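# Eject pipette tip into bin, rehang pipette on rack

## Task

Remove the used tip from the pipette and get it into the waste bin. The ejector button sits next to the plunger. The tip may be released to drop only once at least half of it is below the bin's rim; a drop from higher fails immediately. The bin must stay upright. The tip may touch nothing except the pipette and the bin; any other contact fails immediately. Afterwards hang the pipette back on its rack by its finger rest, upright and at its original hanging height. It must stay there unaided; anything held in place only by the robot does not count.

## Robot and tools

Robot: one UR7e-type six-joint arm carrying a right-handed 16-motor hand (index, middle, ring, thumb). There is no second arm.

Frames. The scene frame has its origin on the table top under the arm base, +z up, and +y to the left when looking along +x. Result poses use this frame (end_effector_position in metres, end_effector_quat_wxyz, velocities in m/s and rad/s). The base may be tilted, and reported positions get less accurate at long reach. The hand point sits ahead of the palm, where thumb tip meets index and middle tips in a pinch. Its own axes: +z runs along straightened fingers toward the tips; +x crosses the palm away from the thumb; +y leaves the palm face (palm surface at y = -0.062 m). Straight fingers hinge at z = -0.017 m and reach 0.139 m beyond that; bending moves the tips toward +y. A rigid mast near the wrist occupies x +0.05 to +0.10, z -0.16 to -0.11, up to y = +0.06, and can collide. Only the rubber fingertip caps grip well.

Row layout (used by execute_actions and move): one flat list of 24 numbers, each in [-1, 1], for the single arm. Order: dx, dy, dz, rx, ry, rz, then the 16 hand motors index_mcp, index_abd, index_pip, index_dip, middle_mcp, middle_abd, middle_pip, middle_dip, ring_mcp, ring_abd, ring_pip, ring_dip, thumb_cmc, thumb_axl, thumb_mcp, thumb_ipl, then current_limit, speed. The first six are an offset, not a pose: a target displacement of the hand point in its own axes, measured from its measured pose when the action (or move) starts; 1.0 equals 0.6 m or 180 degrees, and rx, ry, rz form one rotation vector. The motor numbers are absolute goal angles, scaled linearly between each hinge's stops; straight values: finger _mcp +0.75, _abd 0.00, _pip +0.58, _dip +0.70; thumb_cmc +0.71, thumb_axl +0.68, thumb_mcp +0.23, thumb_ipl +0.17. Going toward -1 curls fingers toward the palm, swings the thumb in front of the palm, and bends the thumb. current_limit maps -1..+1 to 0..550 mA (floor 11 mA); speed maps to (speed+1)/2 of 5.9 rad/s. Defaults at start: +0.4 and -0.6; last written values persist.

execute_actions(actions): a list of actions; each action is up to 15 rows, one per 1/30 s step; a short table repeats its final row. Every row is offset from the action's start pose, not from the previous row. Per step the command is clipped to 100 mm and 16 degrees from the measured pose, so big offsets need several actions. An empty list just returns state and images.

move(target, speed, stop_force, blocking): drives the hand point in a straight line toward one row's offset (relative to the last reported pose), lasting 0.5 to 10 s. speed is m/s, 0.002 to 0.5 (default 0.25; rotation up to twice that in rad/s). stop_force (9 to 40 N, optional) ends the path when the wrist sensor feels that much extra resistance along the motion line; use it only with slow, non-rotating moves, and omit it when backing away from a contact. blocking=false returns after 0.5 s; then use wait(0) or stop before other motion calls. The result adds a move: line (done, contact, off_target, moving, held, fault) plus limits and distance to target.

wait(seconds 0 to 10) lets time pass holding the last command. stop brakes a running move. zoom_image(camera, region [x0,y0,x1,y1], max 504x504 px) magnifies cam_head_left, cam_head_right, cam_high, cam_low or cam_wrist (all 504x504). read_manual gives licence text only. finished_scene(scene) ends the scene irreversibly and reports success.

Results: pose, velocities, Wrist force/torque along hand-point axes (offset up to about 4 N, noise, saturating near 50 N), Hand target, per-motor hand_goal, hand_measured, hand_current_ma, hand_state (moving, goal, blocked, overload), step readings (HELD marks clipped steps), and "pose unreachable" when the clearance check intervened. Fingers press only while their goal lies past the object surface; repeating hand_goal keeps a grip, repeating hand_measured relaxes it.

Hazards: contact torque at joint limits (wrist joints 24.3 N m, others 130) or 150 N external force triggers a 10 s fault stop that discards the rest of the call. The arm is stiff: aim barely past contact, move slowly near objects. Motors at 495 mA or more for 5 s shut down. Motors overheating toward 85 °C brake the arm. Drops, slams, knocking things off the table, tipping the bin, or the tip brushing the hand or table must be avoided; loose objects may occasionally be nudged by outside pushes.

Each tool is called after "Call:" by a JSON object that holds its "method" and its "body", one argument or row to a line.

## Session

I'll start by looking at the scene.

Call:
{"method": "execute_actions", "body": {
  "actions": []
}}

Scene clock: 0.00 s.
end_effector_position=(+0.5057, -0.3288, +0.3474) hand_goal=(+0.754, +0.000, +0.576, +0.696, +0.754, +0.000, +0.576, +0.696, +0.754, +0.000, +0.576, +0.696, +0.714, +0.678, +0.226, +0.168) hand_measured=(+0.754, +0.000, +0.576, +0.696, +0.754, +0.000, +0.576, +0.696, +0.754, +0.000, +0.576, +0.696, +0.714, +0.678, +0.226, +0.168) hand_current_ma=(+0, +0, +0, +0, +0, +0, +0, +0, +0, +0, +0, +0, +0, +0, +0, +0) hand_state=(goal, goal, goal, goal, goal, goal, goal, goal, goal, goal, goal, goal, goal, goal, goal, goal) hand_current_limit=0.40 hand_speed=-0.60 end_effector_quat_wxyz=(+0.093, -0.267, +0.810, -0.513) end_effector_velocity=(+0.000, +0.000, -0.000) end_effector_angular_velocity=(+0.000, -0.000, +0.000)
Joint positions: [-0.66  -1.379  2.026 -3.287 -1.899 -3.12 ]
Joint velocities: [ 0.001 -0.     0.001  0.    -0.     0.001]
Wrist force (N, on the end effector, along its own x y z axes, offset not removed): no reading
Wrist torque (N m, same axes, about the end effector's origin, offset not removed): no reading
Hand target: +0.506, -0.329, +0.347; +0.093, -0.267, +0.810, -0.513

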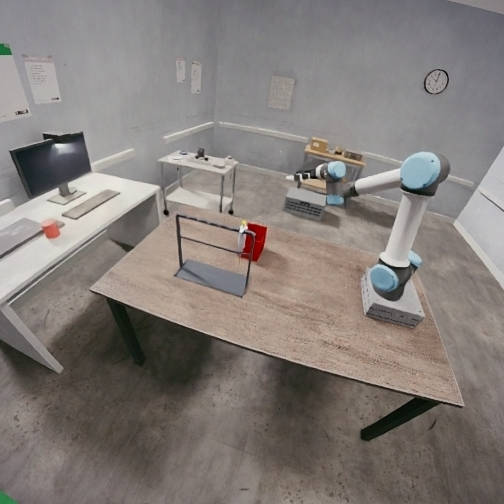

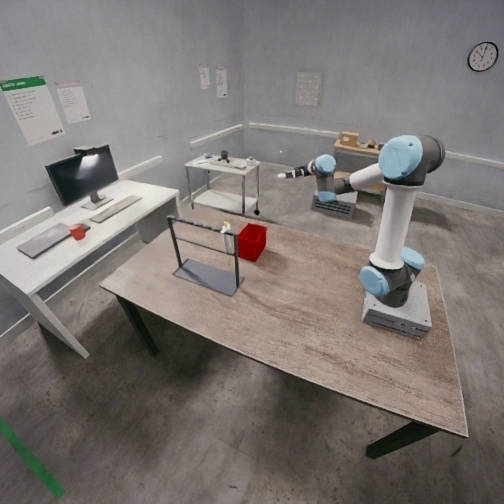

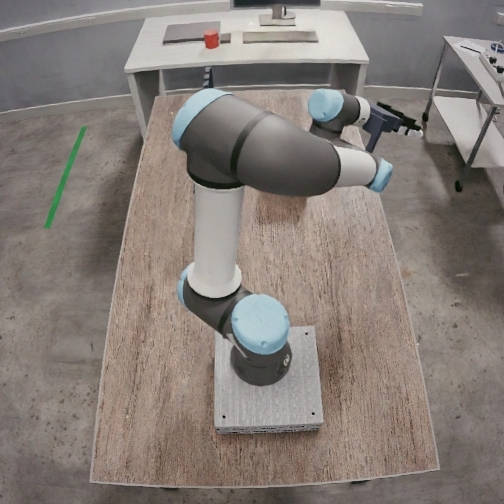

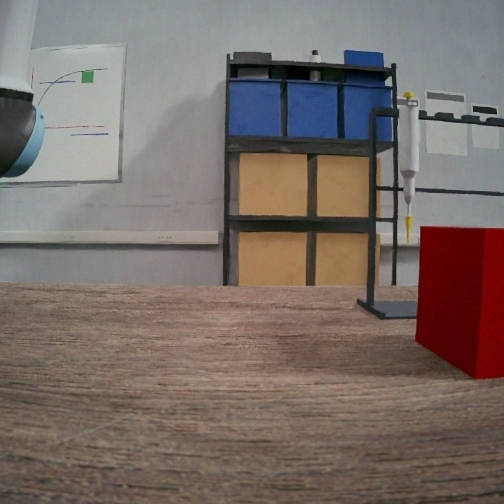

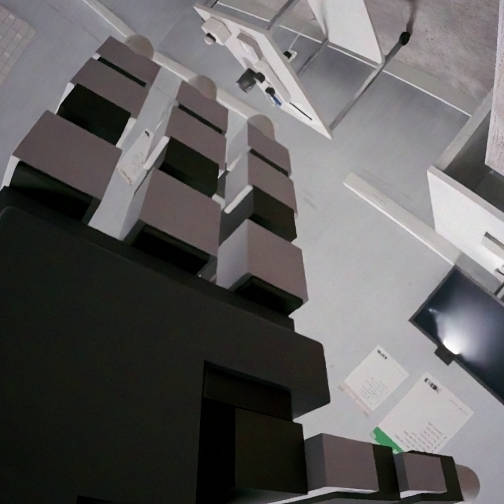

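Call:
{"method": "zoom_image", "body": {
  "camera": "cam_low",
  "region": [340, 70, 504, 260]
}}

Call:
{"method": "zoom_image", "body": {
  "camera": "cam_head_left",
  "region": [160, 200, 280, 310]
}}

Call:
{"method": "zoom_image", "body": {
  "camera": "cam_head_right",
  "region": [160, 200, 280, 310]
}}

Region (340, 70, 504, 260) of cam_low's 504x504 image, scaled by 2.653, with more detail than that image has; it fills the left 435 columns of this view, and the rest is white.

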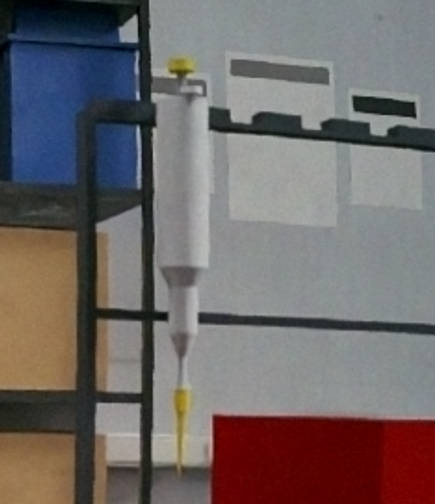

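Region (160, 200, 280, 310) of cam_head_left's 504x504 image, scaled by 4.200, with more detail than that image has; it fills the top 462 rows of this view, and the rest is white.

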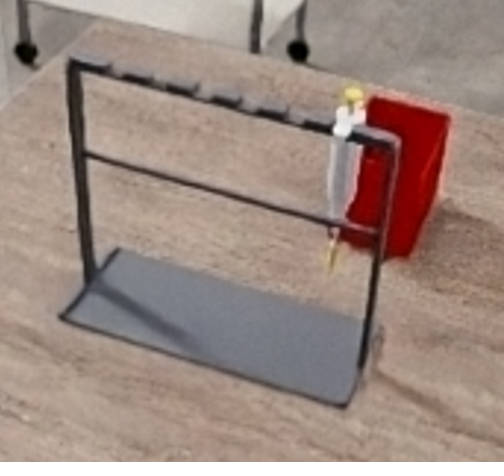

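Region (160, 200, 280, 310) of cam_head_right's 504x504 image, scaled by 4.200, with more detail than that image has; it fills the top 462 rows of this view, and the rest is white.

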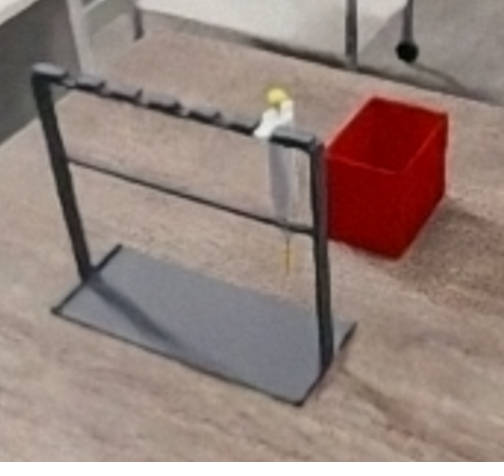

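Call:
{"method": "zoom_image", "body": {
  "camera": "cam_low",
  "region": [380, 80, 440, 140]
}}

Call:
{"method": "zoom_image", "body": {
  "camera": "cam_head_left",
  "region": [225, 212, 265, 252]
}}

Call:
{"method": "zoom_image", "body": {
  "camera": "cam_head_right",
  "region": [208, 212, 248, 252]
}}

Region (380, 80, 440, 140) of cam_low's 504x504 image, scaled by 8.400, with more detail than that image has.

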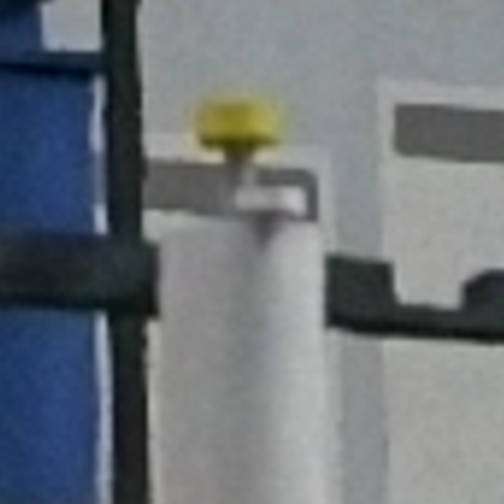

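Region (225, 212, 265, 252) of cam_head_left's 504x504 image, scaled by 12.600, with more detail than that image has.

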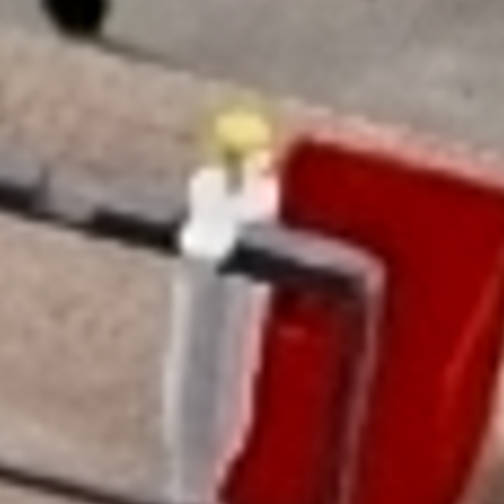

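Region (208, 212, 248, 252) of cam_head_right's 504x504 image, scaled by 12.600, with more detail than that image has.

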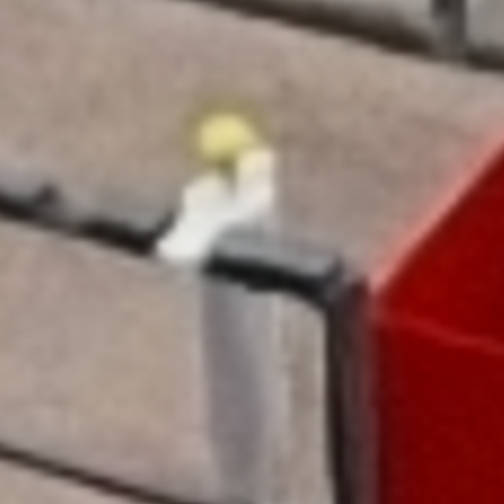

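Call:
{"method": "zoom_image", "body": {
  "camera": "cam_low",
  "region": [340, 200, 504, 390]
}}

Call:
{"method": "zoom_image", "body": {
  "camera": "cam_high",
  "region": [150, 50, 330, 230]
}}

Region (340, 200, 504, 390) of cam_low's 504x504 image, scaled by 2.653, with more detail than that image has; it fills the left 435 columns of this view, and the rest is white.

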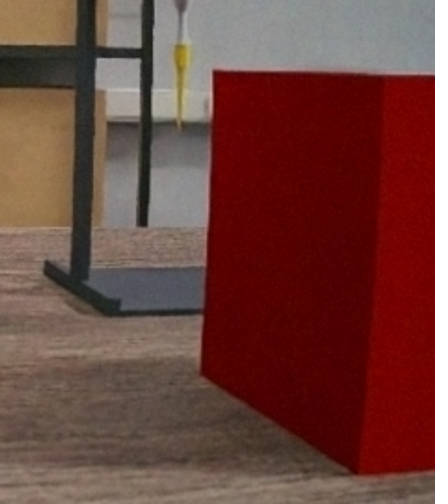

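Region (150, 50, 330, 230) of cam_high's 504x504 image, scaled by 2.800, with more detail than that image has.

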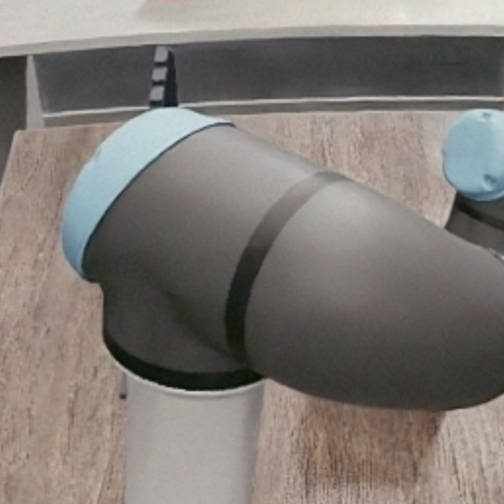

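Call:
{"method": "move", "body": {
  "target": [-0.4800,0.3398,-0.4668,-0.1264,-0.3684,0.4008,0.754,0,0.576,0.696,0.754,0,0.576,0.696,0.9,0,0.576,0.696,0.714,0.678,0.226,0.168,0.4,-0.4],
  "speed": 0.35
}}

Scene clock: 123.13 s.
end_effector_position=(+0.5592, +0.1099, +0.2598) hand_goal=(+0.754, +0.000, +0.576, +0.696, +0.754, +0.000, +0.576, +0.696, +0.900, +0.000, +0.576, +0.696, +0.714, +0.678, +0.226, +0.168) hand_measured=(+0.752, -0.004, +0.576, +0.696, +0.750, -0.004, +0.576, +0.696, +0.898, -0.004, +0.576, +0.696, +0.712, +0.678, +0.226, +0.168) hand_current_ma=(-14, -13, -1, +0, -16, -14, -1, +0, -15, -13, -3, +0, -12, -4, -6, -2) hand_state=(goal, goal, goal, goal, goal, goal, goal, goal, goal, goal, goal, goal, goal, goal, goal, goal) hand_current_limit=0.40 hand_speed=-0.40 end_effector_quat_wxyz=(+0.707, -0.000, +0.707, -0.000) end_effector_velocity=(+0.001, +0.002, -0.000) end_effector_angular_velocity=(+0.006, -0.010, -0.003)
Joint positions: [-0.287 -0.68   2.321 -4.771 -1.234 -1.582]
Joint velocities: [ 0.009  0.01  -0.01  -0.011 -0.012  0.009]
Wrist force (N, on the end effector, along its own x y z axes, offset not removed): [1.5 1.3 -0.9]
Wrist torque (N m, same axes, about the end effector's origin, offset not removed): [0.32 -0.42 0.24]
Hand target: +0.559, +0.110, +0.260; +0.707, -0.000, +0.707, -0.000
Off the commanded pose: 0.000 m, 0 deg.
move: done
camera_calibration (this result's frames):
cam_wrist: T_world_to_cam=[[-0.00626988, 0.594714, 0.803913, -0.236075], [-0.727205, -0.554533, 0.404557, 0.311515], [0.686392, -0.582073, 0.435956, -0.308496], [0, 0, 0, 1]] pos_world=[0.436804, 0.133575, 0.198248]

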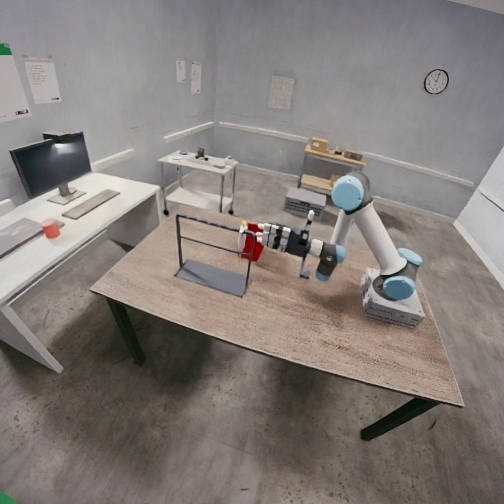

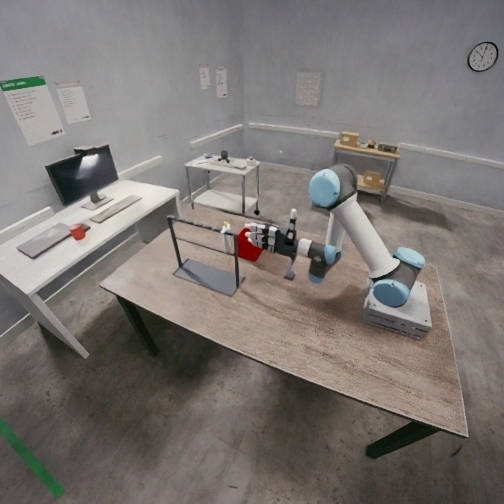

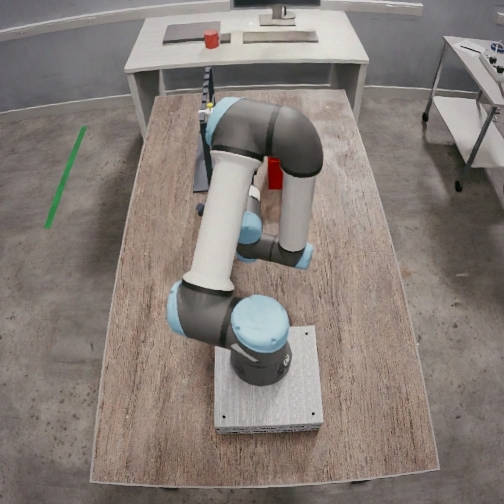

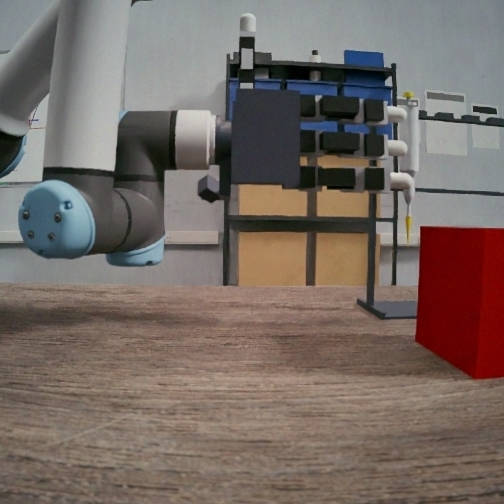

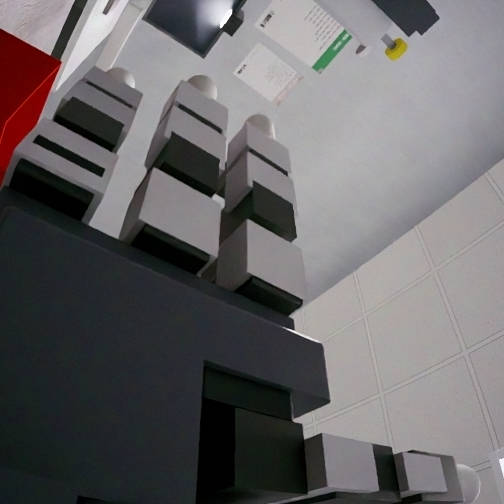

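Call:
{"method": "zoom_image", "body": {
  "camera": "cam_wrist",
  "region": [300, 0, 460, 90]
}}

Call:
{"method": "zoom_image", "body": {
  "camera": "cam_high",
  "region": [180, 60, 250, 130]
}}

Call:
{"method": "zoom_image", "body": {
  "camera": "cam_low",
  "region": [190, 0, 440, 250]
}}

Region (300, 0, 460, 90) of cam_wrist's 504x504 image, scaled by 3.150, with more detail than that image has; it fills the top 284 rows of this view, and the rest is white.

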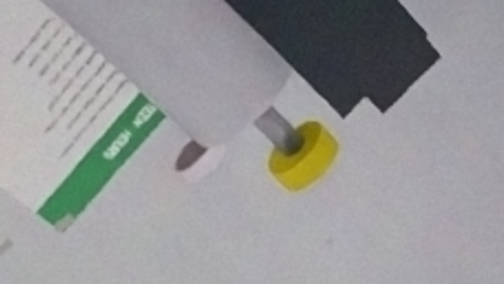

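Region (180, 60, 250, 130) of cam_high's 504x504 image, scaled by 7.200, with more detail than that image has.

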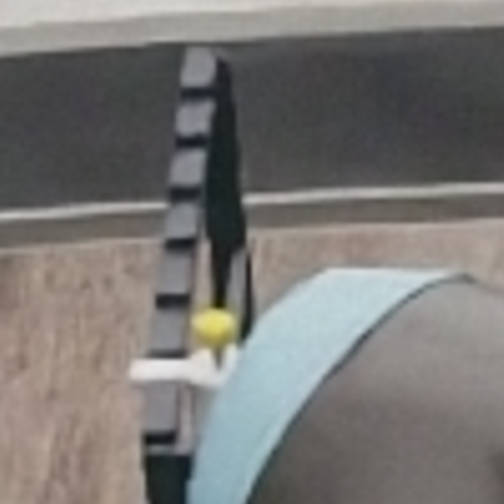

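Region (190, 0, 440, 250) of cam_low's 504x504 image, scaled by 2.016, with more detail than that image has.

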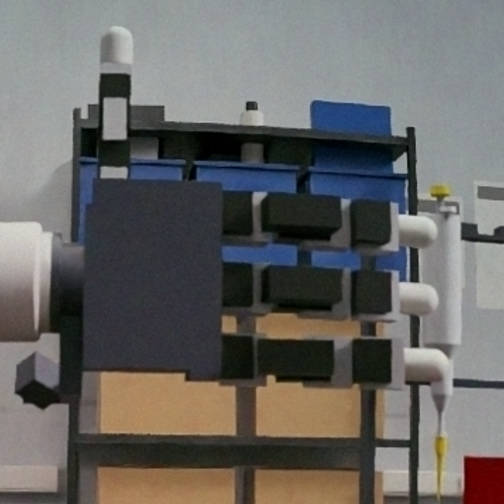

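Call:
{"method": "move", "body": {
  "target": [0.023,0.0752,0.268,0,0,0,0.754,0,0.576,0.696,0.754,0,0.576,0.696,0.9,0,0.576,0.696,0.714,0.678,0.226,0.168,0.4,-0.4],
  "speed": 0.2
}}

Scene clock: 205.67 s.
end_effector_position=(+0.7197, +0.1552, +0.2457) hand_goal=(+0.754, +0.000, +0.576, +0.696, +0.754, +0.000, +0.576, +0.696, +0.900, +0.000, +0.576, +0.696, +0.714, +0.678, +0.226, +0.168) hand_measured=(+0.752, -0.004, +0.576, +0.696, +0.752, -0.004, +0.576, +0.696, +0.898, -0.004, +0.576, +0.696, +0.712, +0.678, +0.226, +0.168) hand_current_ma=(-12, -13, -1, +0, -13, -14, -1, +0, -11, -13, -3, +0, -10, -4, -6, -2) hand_state=(goal, goal, goal, goal, goal, goal, goal, goal, goal, goal, goal, goal, goal, goal, goal, goal) hand_current_limit=0.40 hand_speed=-0.40 end_effector_quat_wxyz=(+0.707, -0.001, +0.708, -0.000) end_effector_velocity=(+0.002, +0.000, +0.001) end_effector_angular_velocity=(+0.000, -0.003, -0.000)
Joint positions: [-0.08  -0.579  1.835 -4.386 -1.442 -1.58 ]
Joint velocities: [ 0.001  0.002 -0.008  0.003 -0.002  0.   ]
Wrist force (N, on the end effector, along its own x y z axes, offset not removed): [0.5 0.5 1.1]
Wrist torque (N m, same axes, about the end effector's origin, offset not removed): [-0.13 -0.24 0.06]
Hand target: +0.720, +0.155, +0.246; +0.707, -0.001, +0.707, -0.000
Off the commanded pose: 0.000 m, 0 deg.
move: done
camera_calibration (this result's frames):
cam_wrist: T_world_to_cam=[[-0.00624951, 0.59475, 0.803886, -0.25068], [-0.72719, -0.554518, 0.404603, 0.459035], [0.686408, -0.58205, 0.435962, -0.386133], [0, 0, 0, 1]] pos_world=[0.597283, 0.178887, 0.184131]

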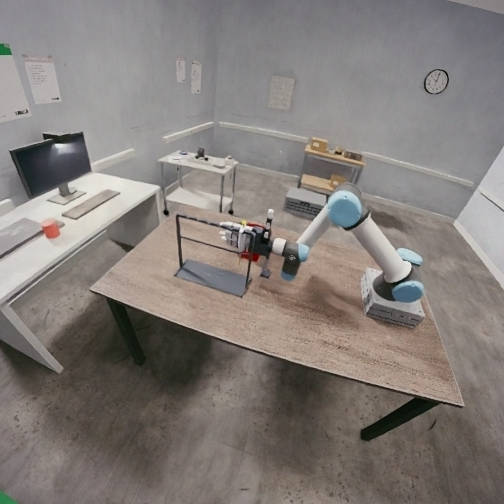

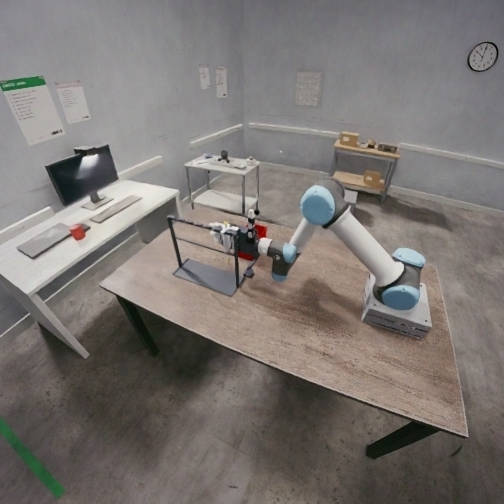

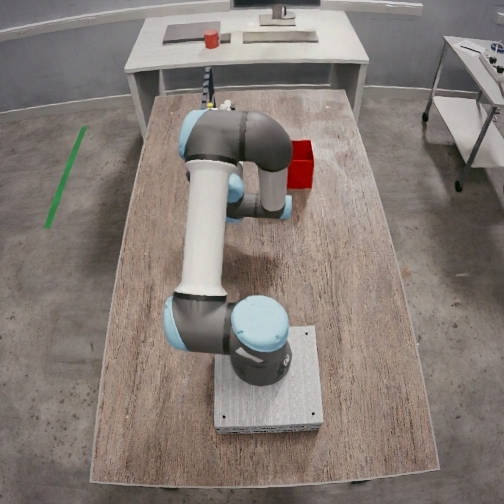

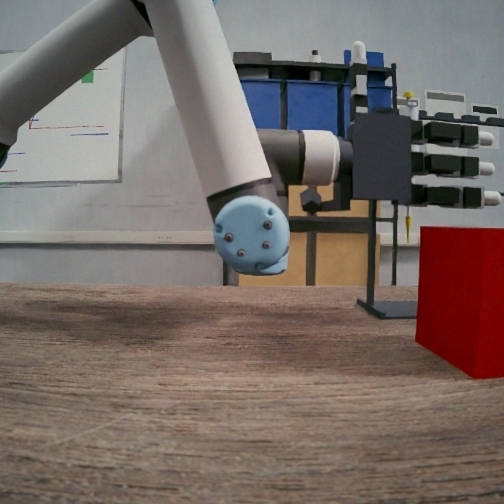

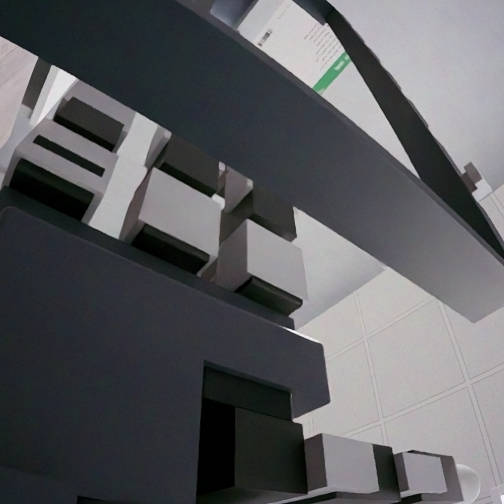

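Call:
{"method": "zoom_image", "body": {
  "camera": "cam_wrist",
  "region": [364, 100, 504, 340]
}}

Call:
{"method": "zoom_image", "body": {
  "camera": "cam_head_left",
  "region": [205, 200, 295, 290]
}}

Call:
{"method": "zoom_image", "body": {
  "camera": "cam_head_right",
  "region": [195, 200, 285, 290]
}}

Region (364, 100, 504, 340) of cam_wrist's 504x504 image, scaled by 2.100, with more detail than that image has; it fills the left 294 columns of this view, and the rest is white.

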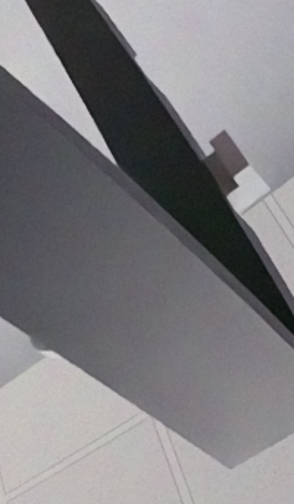

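Region (205, 200, 295, 290) of cam_head_left's 504x504 image, scaled by 5.600, with more detail than that image has.

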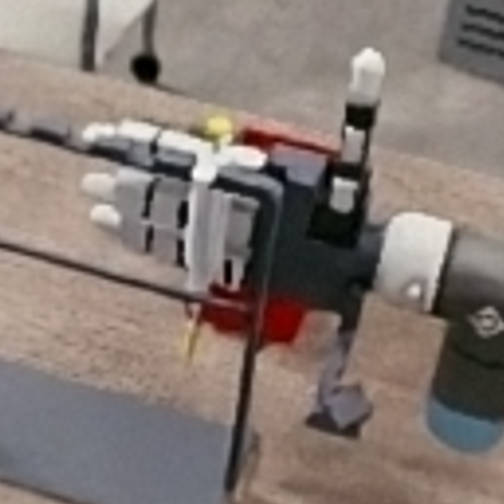

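Region (195, 200, 285, 290) of cam_head_right's 504x504 image, scaled by 5.600, with more detail than that image has.

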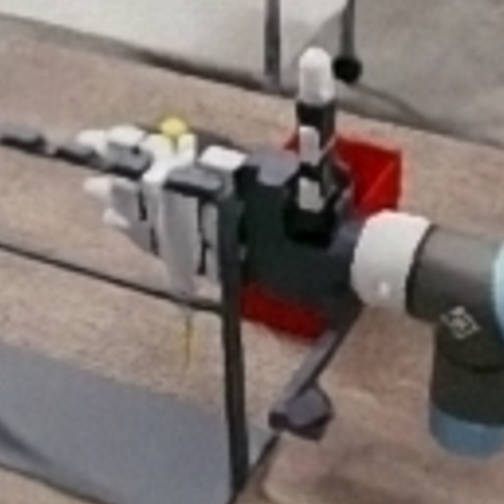

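Call:
{"method": "move", "body": {
  "target": [-0.0038,0.013,0.078,0,0,0,0.754,0,0.576,0.696,0.754,0,0.576,0.696,0.9,0,0.576,0.696,0.714,0.678,0.226,0.168,0.4,-0.4],
  "speed": 0.08
}}

Scene clock: 326.73 s.
end_effector_position=(+0.7663, +0.1630, +0.2479) hand_goal=(+0.754, +0.000, +0.576, +0.696, +0.754, +0.000, +0.576, +0.696, +0.900, +0.000, +0.576, +0.696, +0.714, +0.678, +0.226, +0.168) hand_measured=(+0.752, -0.004, +0.576, +0.696, +0.752, -0.004, +0.576, +0.696, +0.898, -0.004, +0.576, +0.696, +0.712, +0.678, +0.226, +0.168) hand_current_ma=(-12, -13, -1, +0, -13, -14, -1, +0, -11, -13, -3, +0, -10, -4, -6, -2) hand_state=(goal, goal, goal, goal, goal, goal, goal, goal, goal, goal, goal, goal, goal, goal, goal, goal) hand_current_limit=0.40 hand_speed=-0.40 end_effector_quat_wxyz=(+0.707, -0.001, +0.708, -0.000) end_effector_velocity=(+0.002, -0.000, -0.000) end_effector_angular_velocity=(+0.001, -0.001, -0.000)
Joint positions: [-0.054 -0.541  1.687 -4.276 -1.468 -1.579]
Joint velocities: [ 0.001  0.002 -0.006  0.003 -0.001  0.001]
Wrist force (N, on the end effector, along its own x y z axes, offset not removed): [1.1 3.7 2.1]
Wrist torque (N m, same axes, about the end effector's origin, offset not removed): [0.27 -0.46 0.07]
Hand target: +0.767, +0.163, +0.248; +0.707, -0.001, +0.708, -0.000
Off the commanded pose: 0.000 m, 0 deg.
move: done
camera_calibration (this result's frames):
cam_wrist: T_world_to_cam=[[-0.00623747, 0.594755, 0.803883, -0.256816], [-0.727184, -0.554516, 0.404617, 0.49638], [0.686414, -0.582048, 0.435955, -0.41451], [0, 0, 0, 1]] pos_world=[0.643883, 0.186729, 0.186314]

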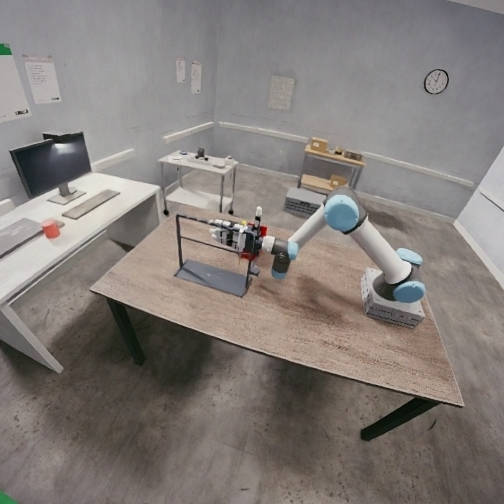

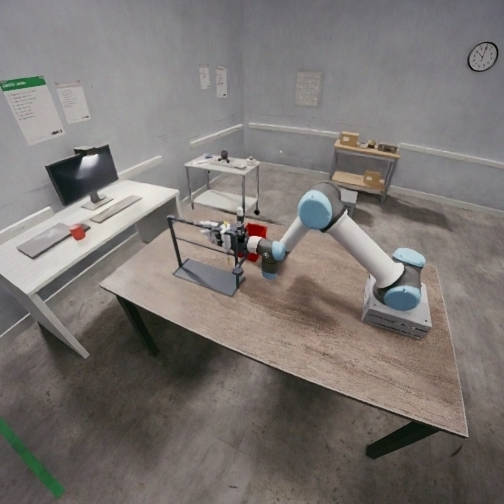

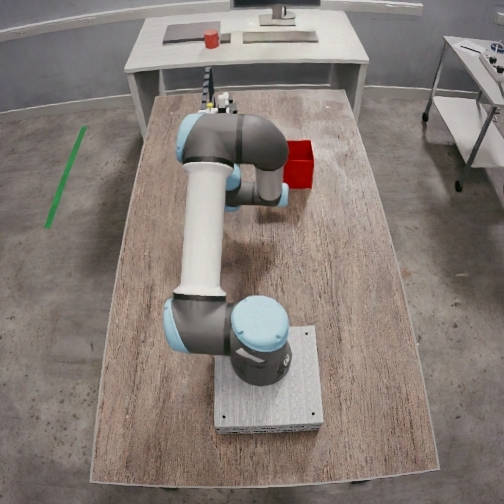

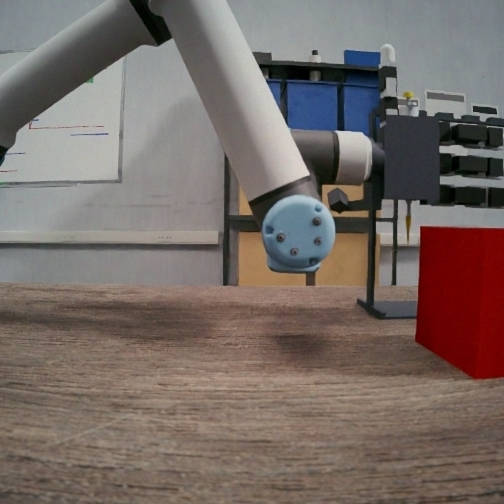

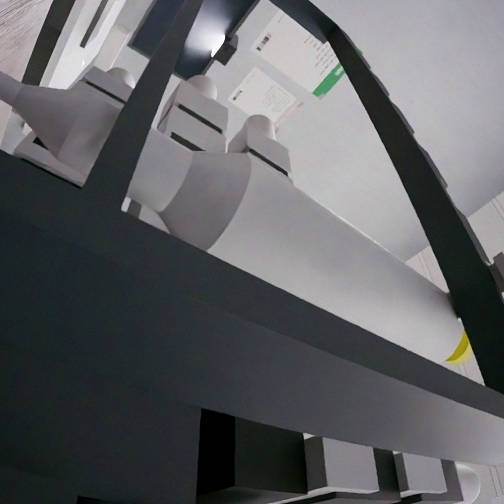

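Call:
{"method": "zoom_image", "body": {
  "camera": "cam_wrist",
  "region": [384, 230, 504, 400]
}}

Call:
{"method": "zoom_image", "body": {
  "camera": "cam_low",
  "region": [320, 40, 504, 250]
}}

Call:
{"method": "zoom_image", "body": {
  "camera": "cam_high",
  "region": [190, 75, 250, 125]
}}

Region (384, 230, 504, 400) of cam_wrist's 504x504 image, scaled by 2.965, with more detail than that image has; it fills the left 356 columns of this view, and the rest is white.

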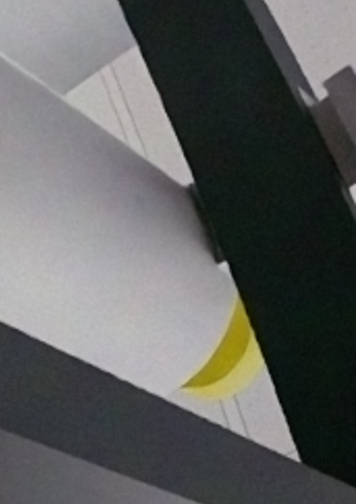

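Region (320, 40, 504, 250) of cam_low's 504x504 image, scaled by 2.400, with more detail than that image has; it fills the left 442 columns of this view, and the rest is white.

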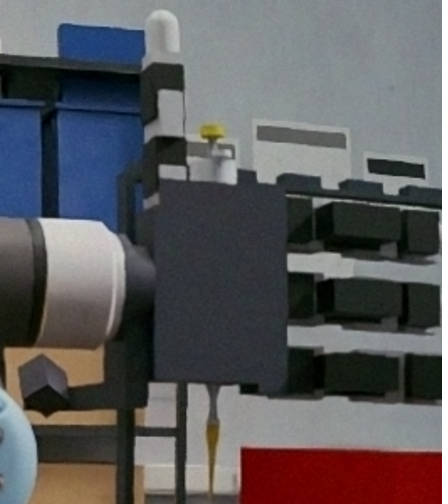

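Region (190, 75, 250, 125) of cam_high's 504x504 image, scaled by 8.400, with more detail than that image has.

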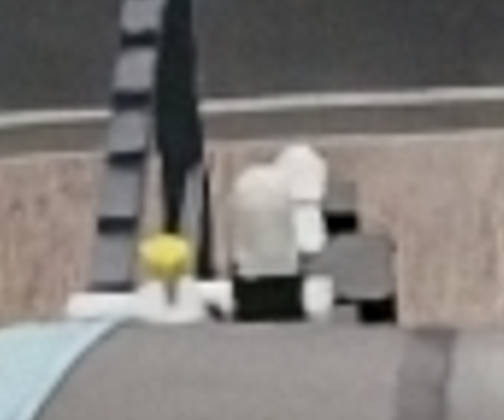

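Call:
{"method": "move", "body": {
  "target": [0,0.018,0,0,0,0,-0.26,0,0.285,-0.812,-0.26,0,0.285,-0.812,0.9,0,0.576,0.696,0.714,0.678,0.226,0.168,0.4,-0.4],
  "speed": 0.03
}}

Scene clock: 387.13 s.
end_effector_position=(+0.7663, +0.1738, +0.2479) hand_goal=(-0.260, +0.000, +0.286, -0.812, -0.260, +0.000, +0.286, -0.812, +0.900, +0.000, +0.576, +0.696, +0.714, +0.678, +0.226, +0.168) hand_measured=(-0.258, -0.004, +0.288, -0.810, -0.258, -0.004, +0.288, -0.810, +0.898, -0.004, +0.576, +0.696, +0.712, +0.678, +0.226, +0.168) hand_current_ma=(+13, -13, +12, +15, +14, -14, +12, +15, -11, -13, -3, +0, -10, -4, -6, -2) hand_state=(goal, goal, goal, goal, goal, goal, goal, goal, goal, goal, goal, goal, goal, goal, goal, goal) hand_current_limit=0.40 hand_speed=-0.40 end_effector_quat_wxyz=(+0.707, -0.001, +0.708, -0.000) end_effector_velocity=(+0.000, +0.001, +0.002) end_effector_angular_velocity=(+0.000, -0.003, +0.001)
Joint positions: [-0.034 -0.539  1.681 -4.272 -1.488 -1.579]
Joint velocities: [ 0.001 -0.001 -0.002  0.     0.     0.001]
Wrist force (N, on the end effector, along its own x y z axes, offset not removed): [1.8 0.3 1.2]
Wrist torque (N m, same axes, about the end effector's origin, offset not removed): [0.04 -0.58 -0.13]
Hand target: +0.766, +0.174, +0.248; +0.707, -0.001, +0.708, -0.000
Off the commanded pose: 0.000 m, 0 deg.
move: done
camera_calibration (this result's frames):
cam_wrist: T_world_to_cam=[[-0.00623707, 0.594758, 0.80388, -0.263232], [-0.727184, -0.554514, 0.40462, 0.502359], [0.686414, -0.582046, 0.435957, -0.408209], [0, 0, 0, 1]] pos_world=[0.643866, 0.197528, 0.186304]

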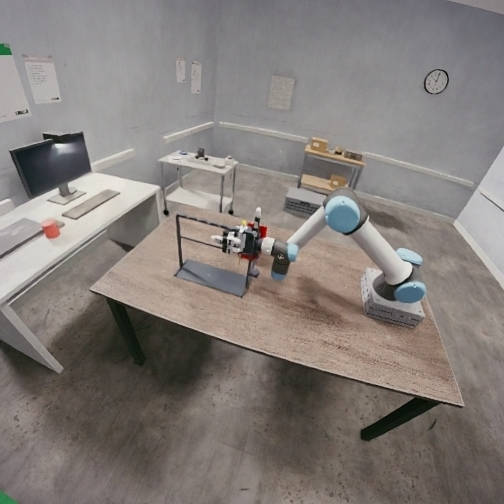

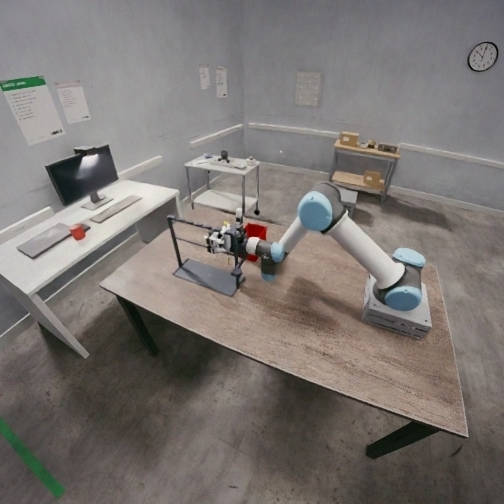

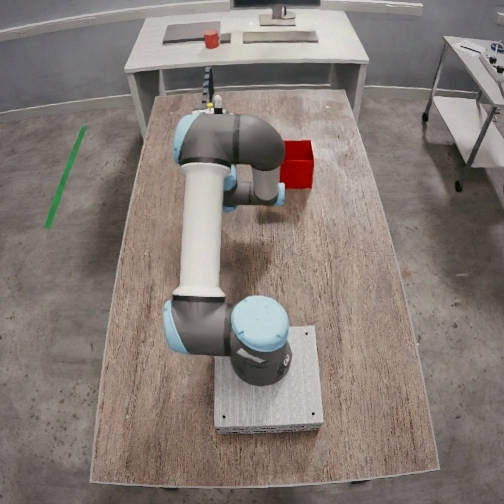

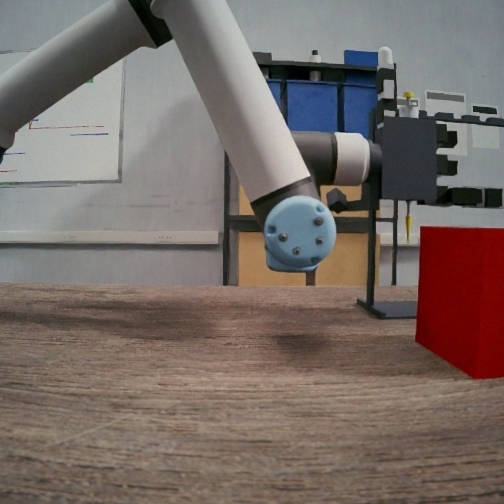

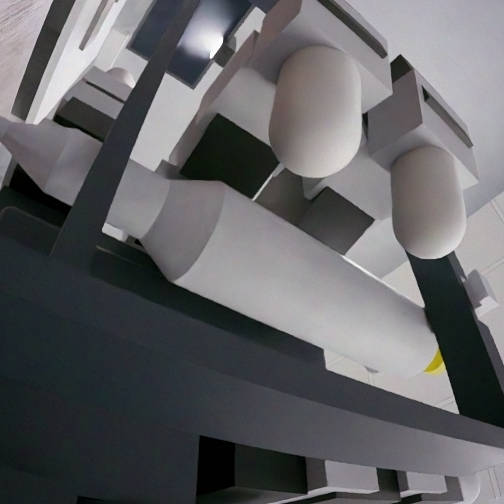

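Call:
{"method": "move", "body": {
  "target": [0,0.0025,0,0,0,0,-0.27,0,-0.11,-0.82,-0.27,0,-0.11,-0.82,0.9,0,0.576,0.696,0.714,0.678,0.226,0.168,0.4,-0.8],
  "speed": 0.01
}}

Scene clock: 442.83 s.
end_effector_position=(+0.7663, +0.1753, +0.2479) hand_goal=(-0.270, +0.000, -0.110, -0.820, -0.270, +0.000, -0.110, -0.820, +0.900, +0.000, +0.576, +0.696, +0.714, +0.678, +0.226, +0.168) hand_measured=(-0.266, -0.004, -0.084, -0.814, -0.264, -0.004, -0.084, -0.814, +0.898, -0.004, +0.576, +0.696, +0.712, +0.678, +0.226, +0.168) hand_current_ma=(+27, -13, +135, +26, +30, -14, +139, +28, -11, -13, -3, +0, -10, -4, -6, -2) hand_state=(goal, goal, blocked, goal, goal, goal, blocked, goal, goal, goal, goal, goal, goal, goal, goal, goal) hand_current_limit=0.40 hand_speed=-0.80 end_effector_quat_wxyz=(+0.707, -0.001, +0.708, -0.000) end_effector_velocity=(-0.000, +0.001, -0.002) end_effector_angular_velocity=(+0.000, +0.003, +0.001)
Joint positions: [-0.031 -0.539  1.68  -4.272 -1.491 -1.579]
Joint velocities: [ 0.001  0.002  0.001  0.    -0.     0.   ]
Wrist force (N, on the end effector, along its own x y z axes, offset not removed): [2.0 -0.8 0.1]
Wrist torque (N m, same axes, about the end effector's origin, offset not removed): [-0.11 -0.45 -0.07]
Hand target: +0.766, +0.175, +0.248; +0.707, -0.001, +0.708, -0.000
Off the commanded pose: 0.000 m, 0 deg.
move: done
camera_calibration (this result's frames):
cam_wrist: T_world_to_cam=[[-0.00623673, 0.594751, 0.803886, -0.264121], [-0.727188, -0.554514, 0.404613, 0.50319], [0.68641, -0.582053, 0.435954, -0.407334], [0, 0, 0, 1]] pos_world=[0.643864, 0.199023, 0.186305]

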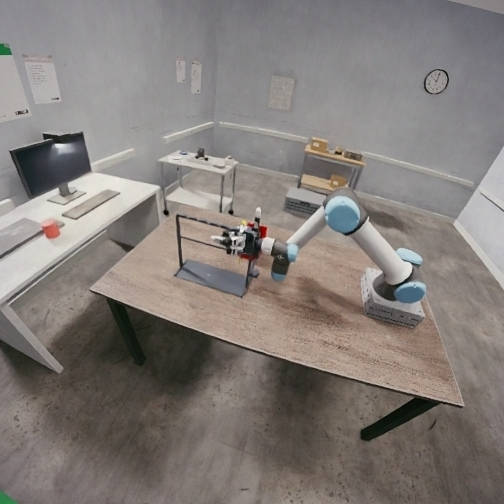

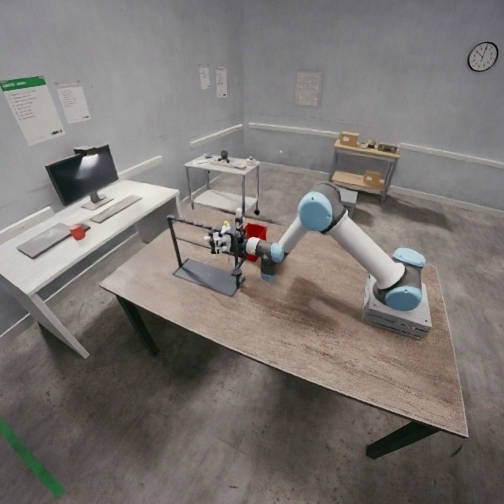

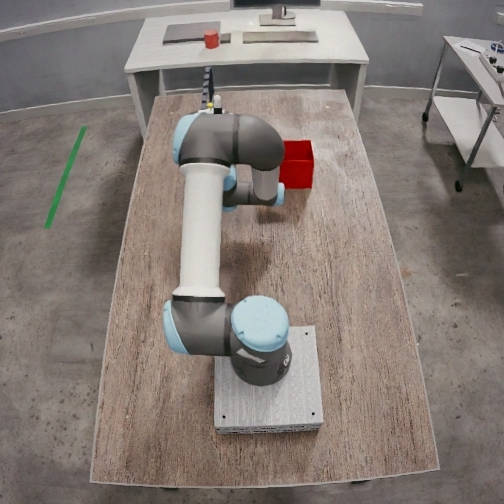

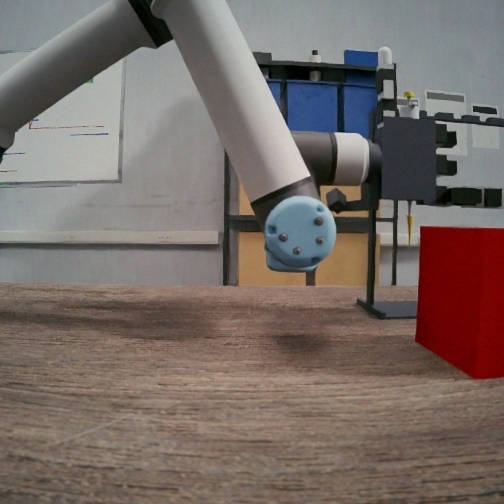

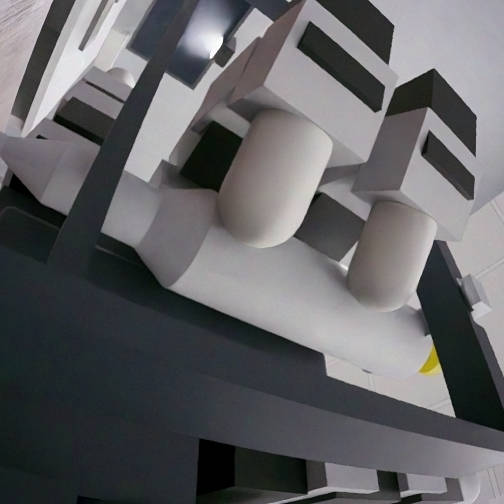

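Call:
{"method": "move", "body": {
  "target": [0,0,0,0,0,0,-0.30,0,-0.18,-0.85,-0.30,0,-0.18,-0.85,0.9,0,0.576,0.696,0.714,0.678,0.226,0.168,0.74,-0.85],
  "speed": 0.01
}}

Scene clock: 454.50 s.
end_effector_position=(+0.7663, +0.1753, +0.2479) hand_goal=(-0.300, +0.000, -0.180, -0.850, -0.300, +0.000, -0.180, -0.850, +0.900, +0.000, +0.576, +0.696, +0.714, +0.678, +0.226, +0.168) hand_measured=(-0.266, -0.004, -0.092, -0.816, -0.264, -0.004, -0.096, -0.814, +0.898, -0.004, +0.576, +0.696, +0.712, +0.678, +0.226, +0.168) hand_current_ma=(+196, -13, +442, +176, +191, -14, +466, +180, -11, -13, -3, +0, -10, -4, -6, -2) hand_state=(blocked, goal, blocked, blocked, blocked, goal, blocked, blocked, goal, goal, goal, goal, goal, goal, goal, goal) hand_current_limit=0.74 hand_speed=-0.85 end_effector_quat_wxyz=(+0.707, -0.001, +0.708, -0.000) end_effector_velocity=(-0.000, +0.000, -0.002) end_effector_angular_velocity=(-0.000, +0.004, -0.000)
Joint positions: [-0.031 -0.539  1.68  -4.272 -1.491 -1.579]
Joint velocities: [-0.     0.002  0.002  0.     0.    -0.001]
Wrist force (N, on the end effector, along its own x y z axes, offset not removed): [-2.3 2.9 2.3]
Wrist torque (N m, same axes, about the end effector's origin, offset not removed): [0.07 -0.01 -0.07]
Hand target: +0.766, +0.175, +0.248; +0.707, -0.001, +0.708, -0.000
Off the commanded pose: 0.000 m, 0 deg.
move: done
camera_calibration (this result's frames):
cam_wrist: T_world_to_cam=[[-0.00623744, 0.594751, 0.803886, -0.264123], [-0.727184, -0.554518, 0.404615, 0.503191], [0.686414, -0.582049, 0.435952, -0.407333], [0, 0, 0, 1]] pos_world=[0.643864, 0.199028, 0.186304]

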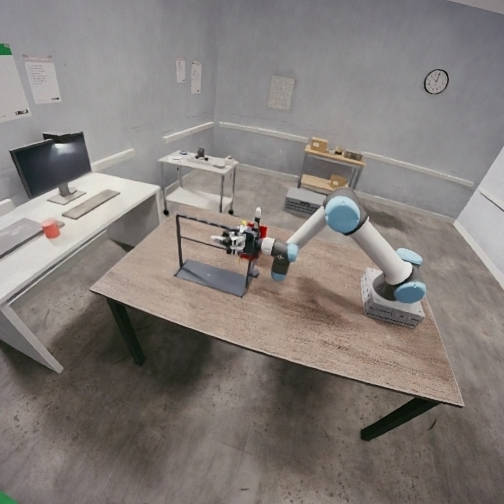

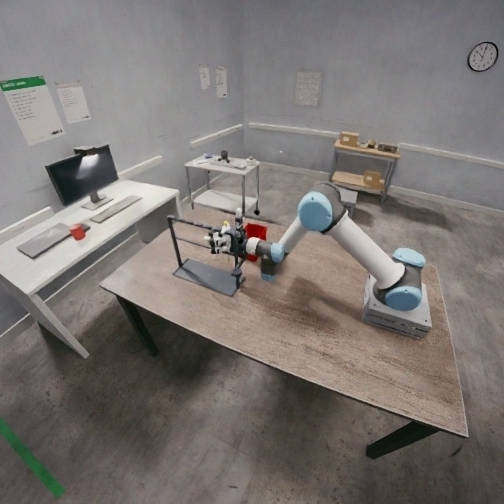

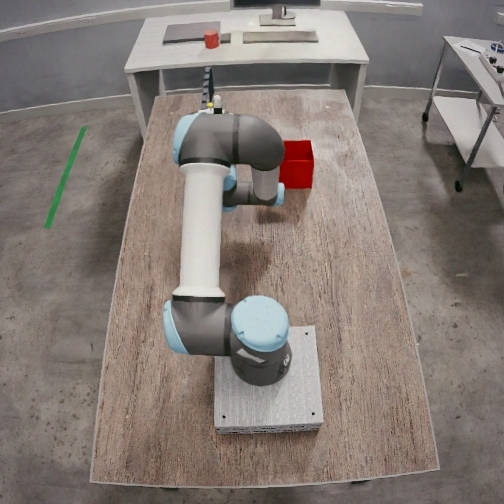

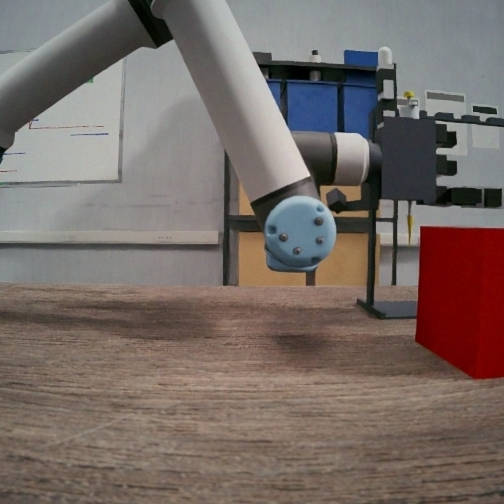

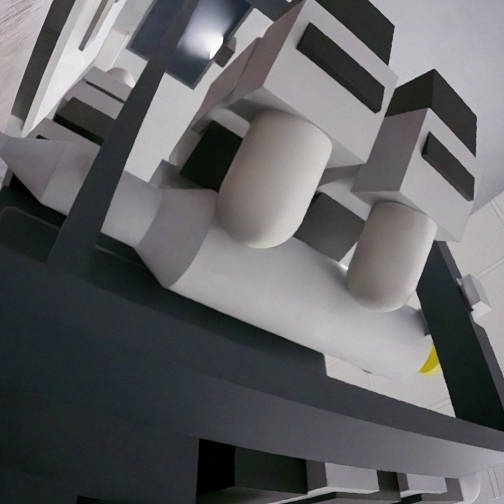

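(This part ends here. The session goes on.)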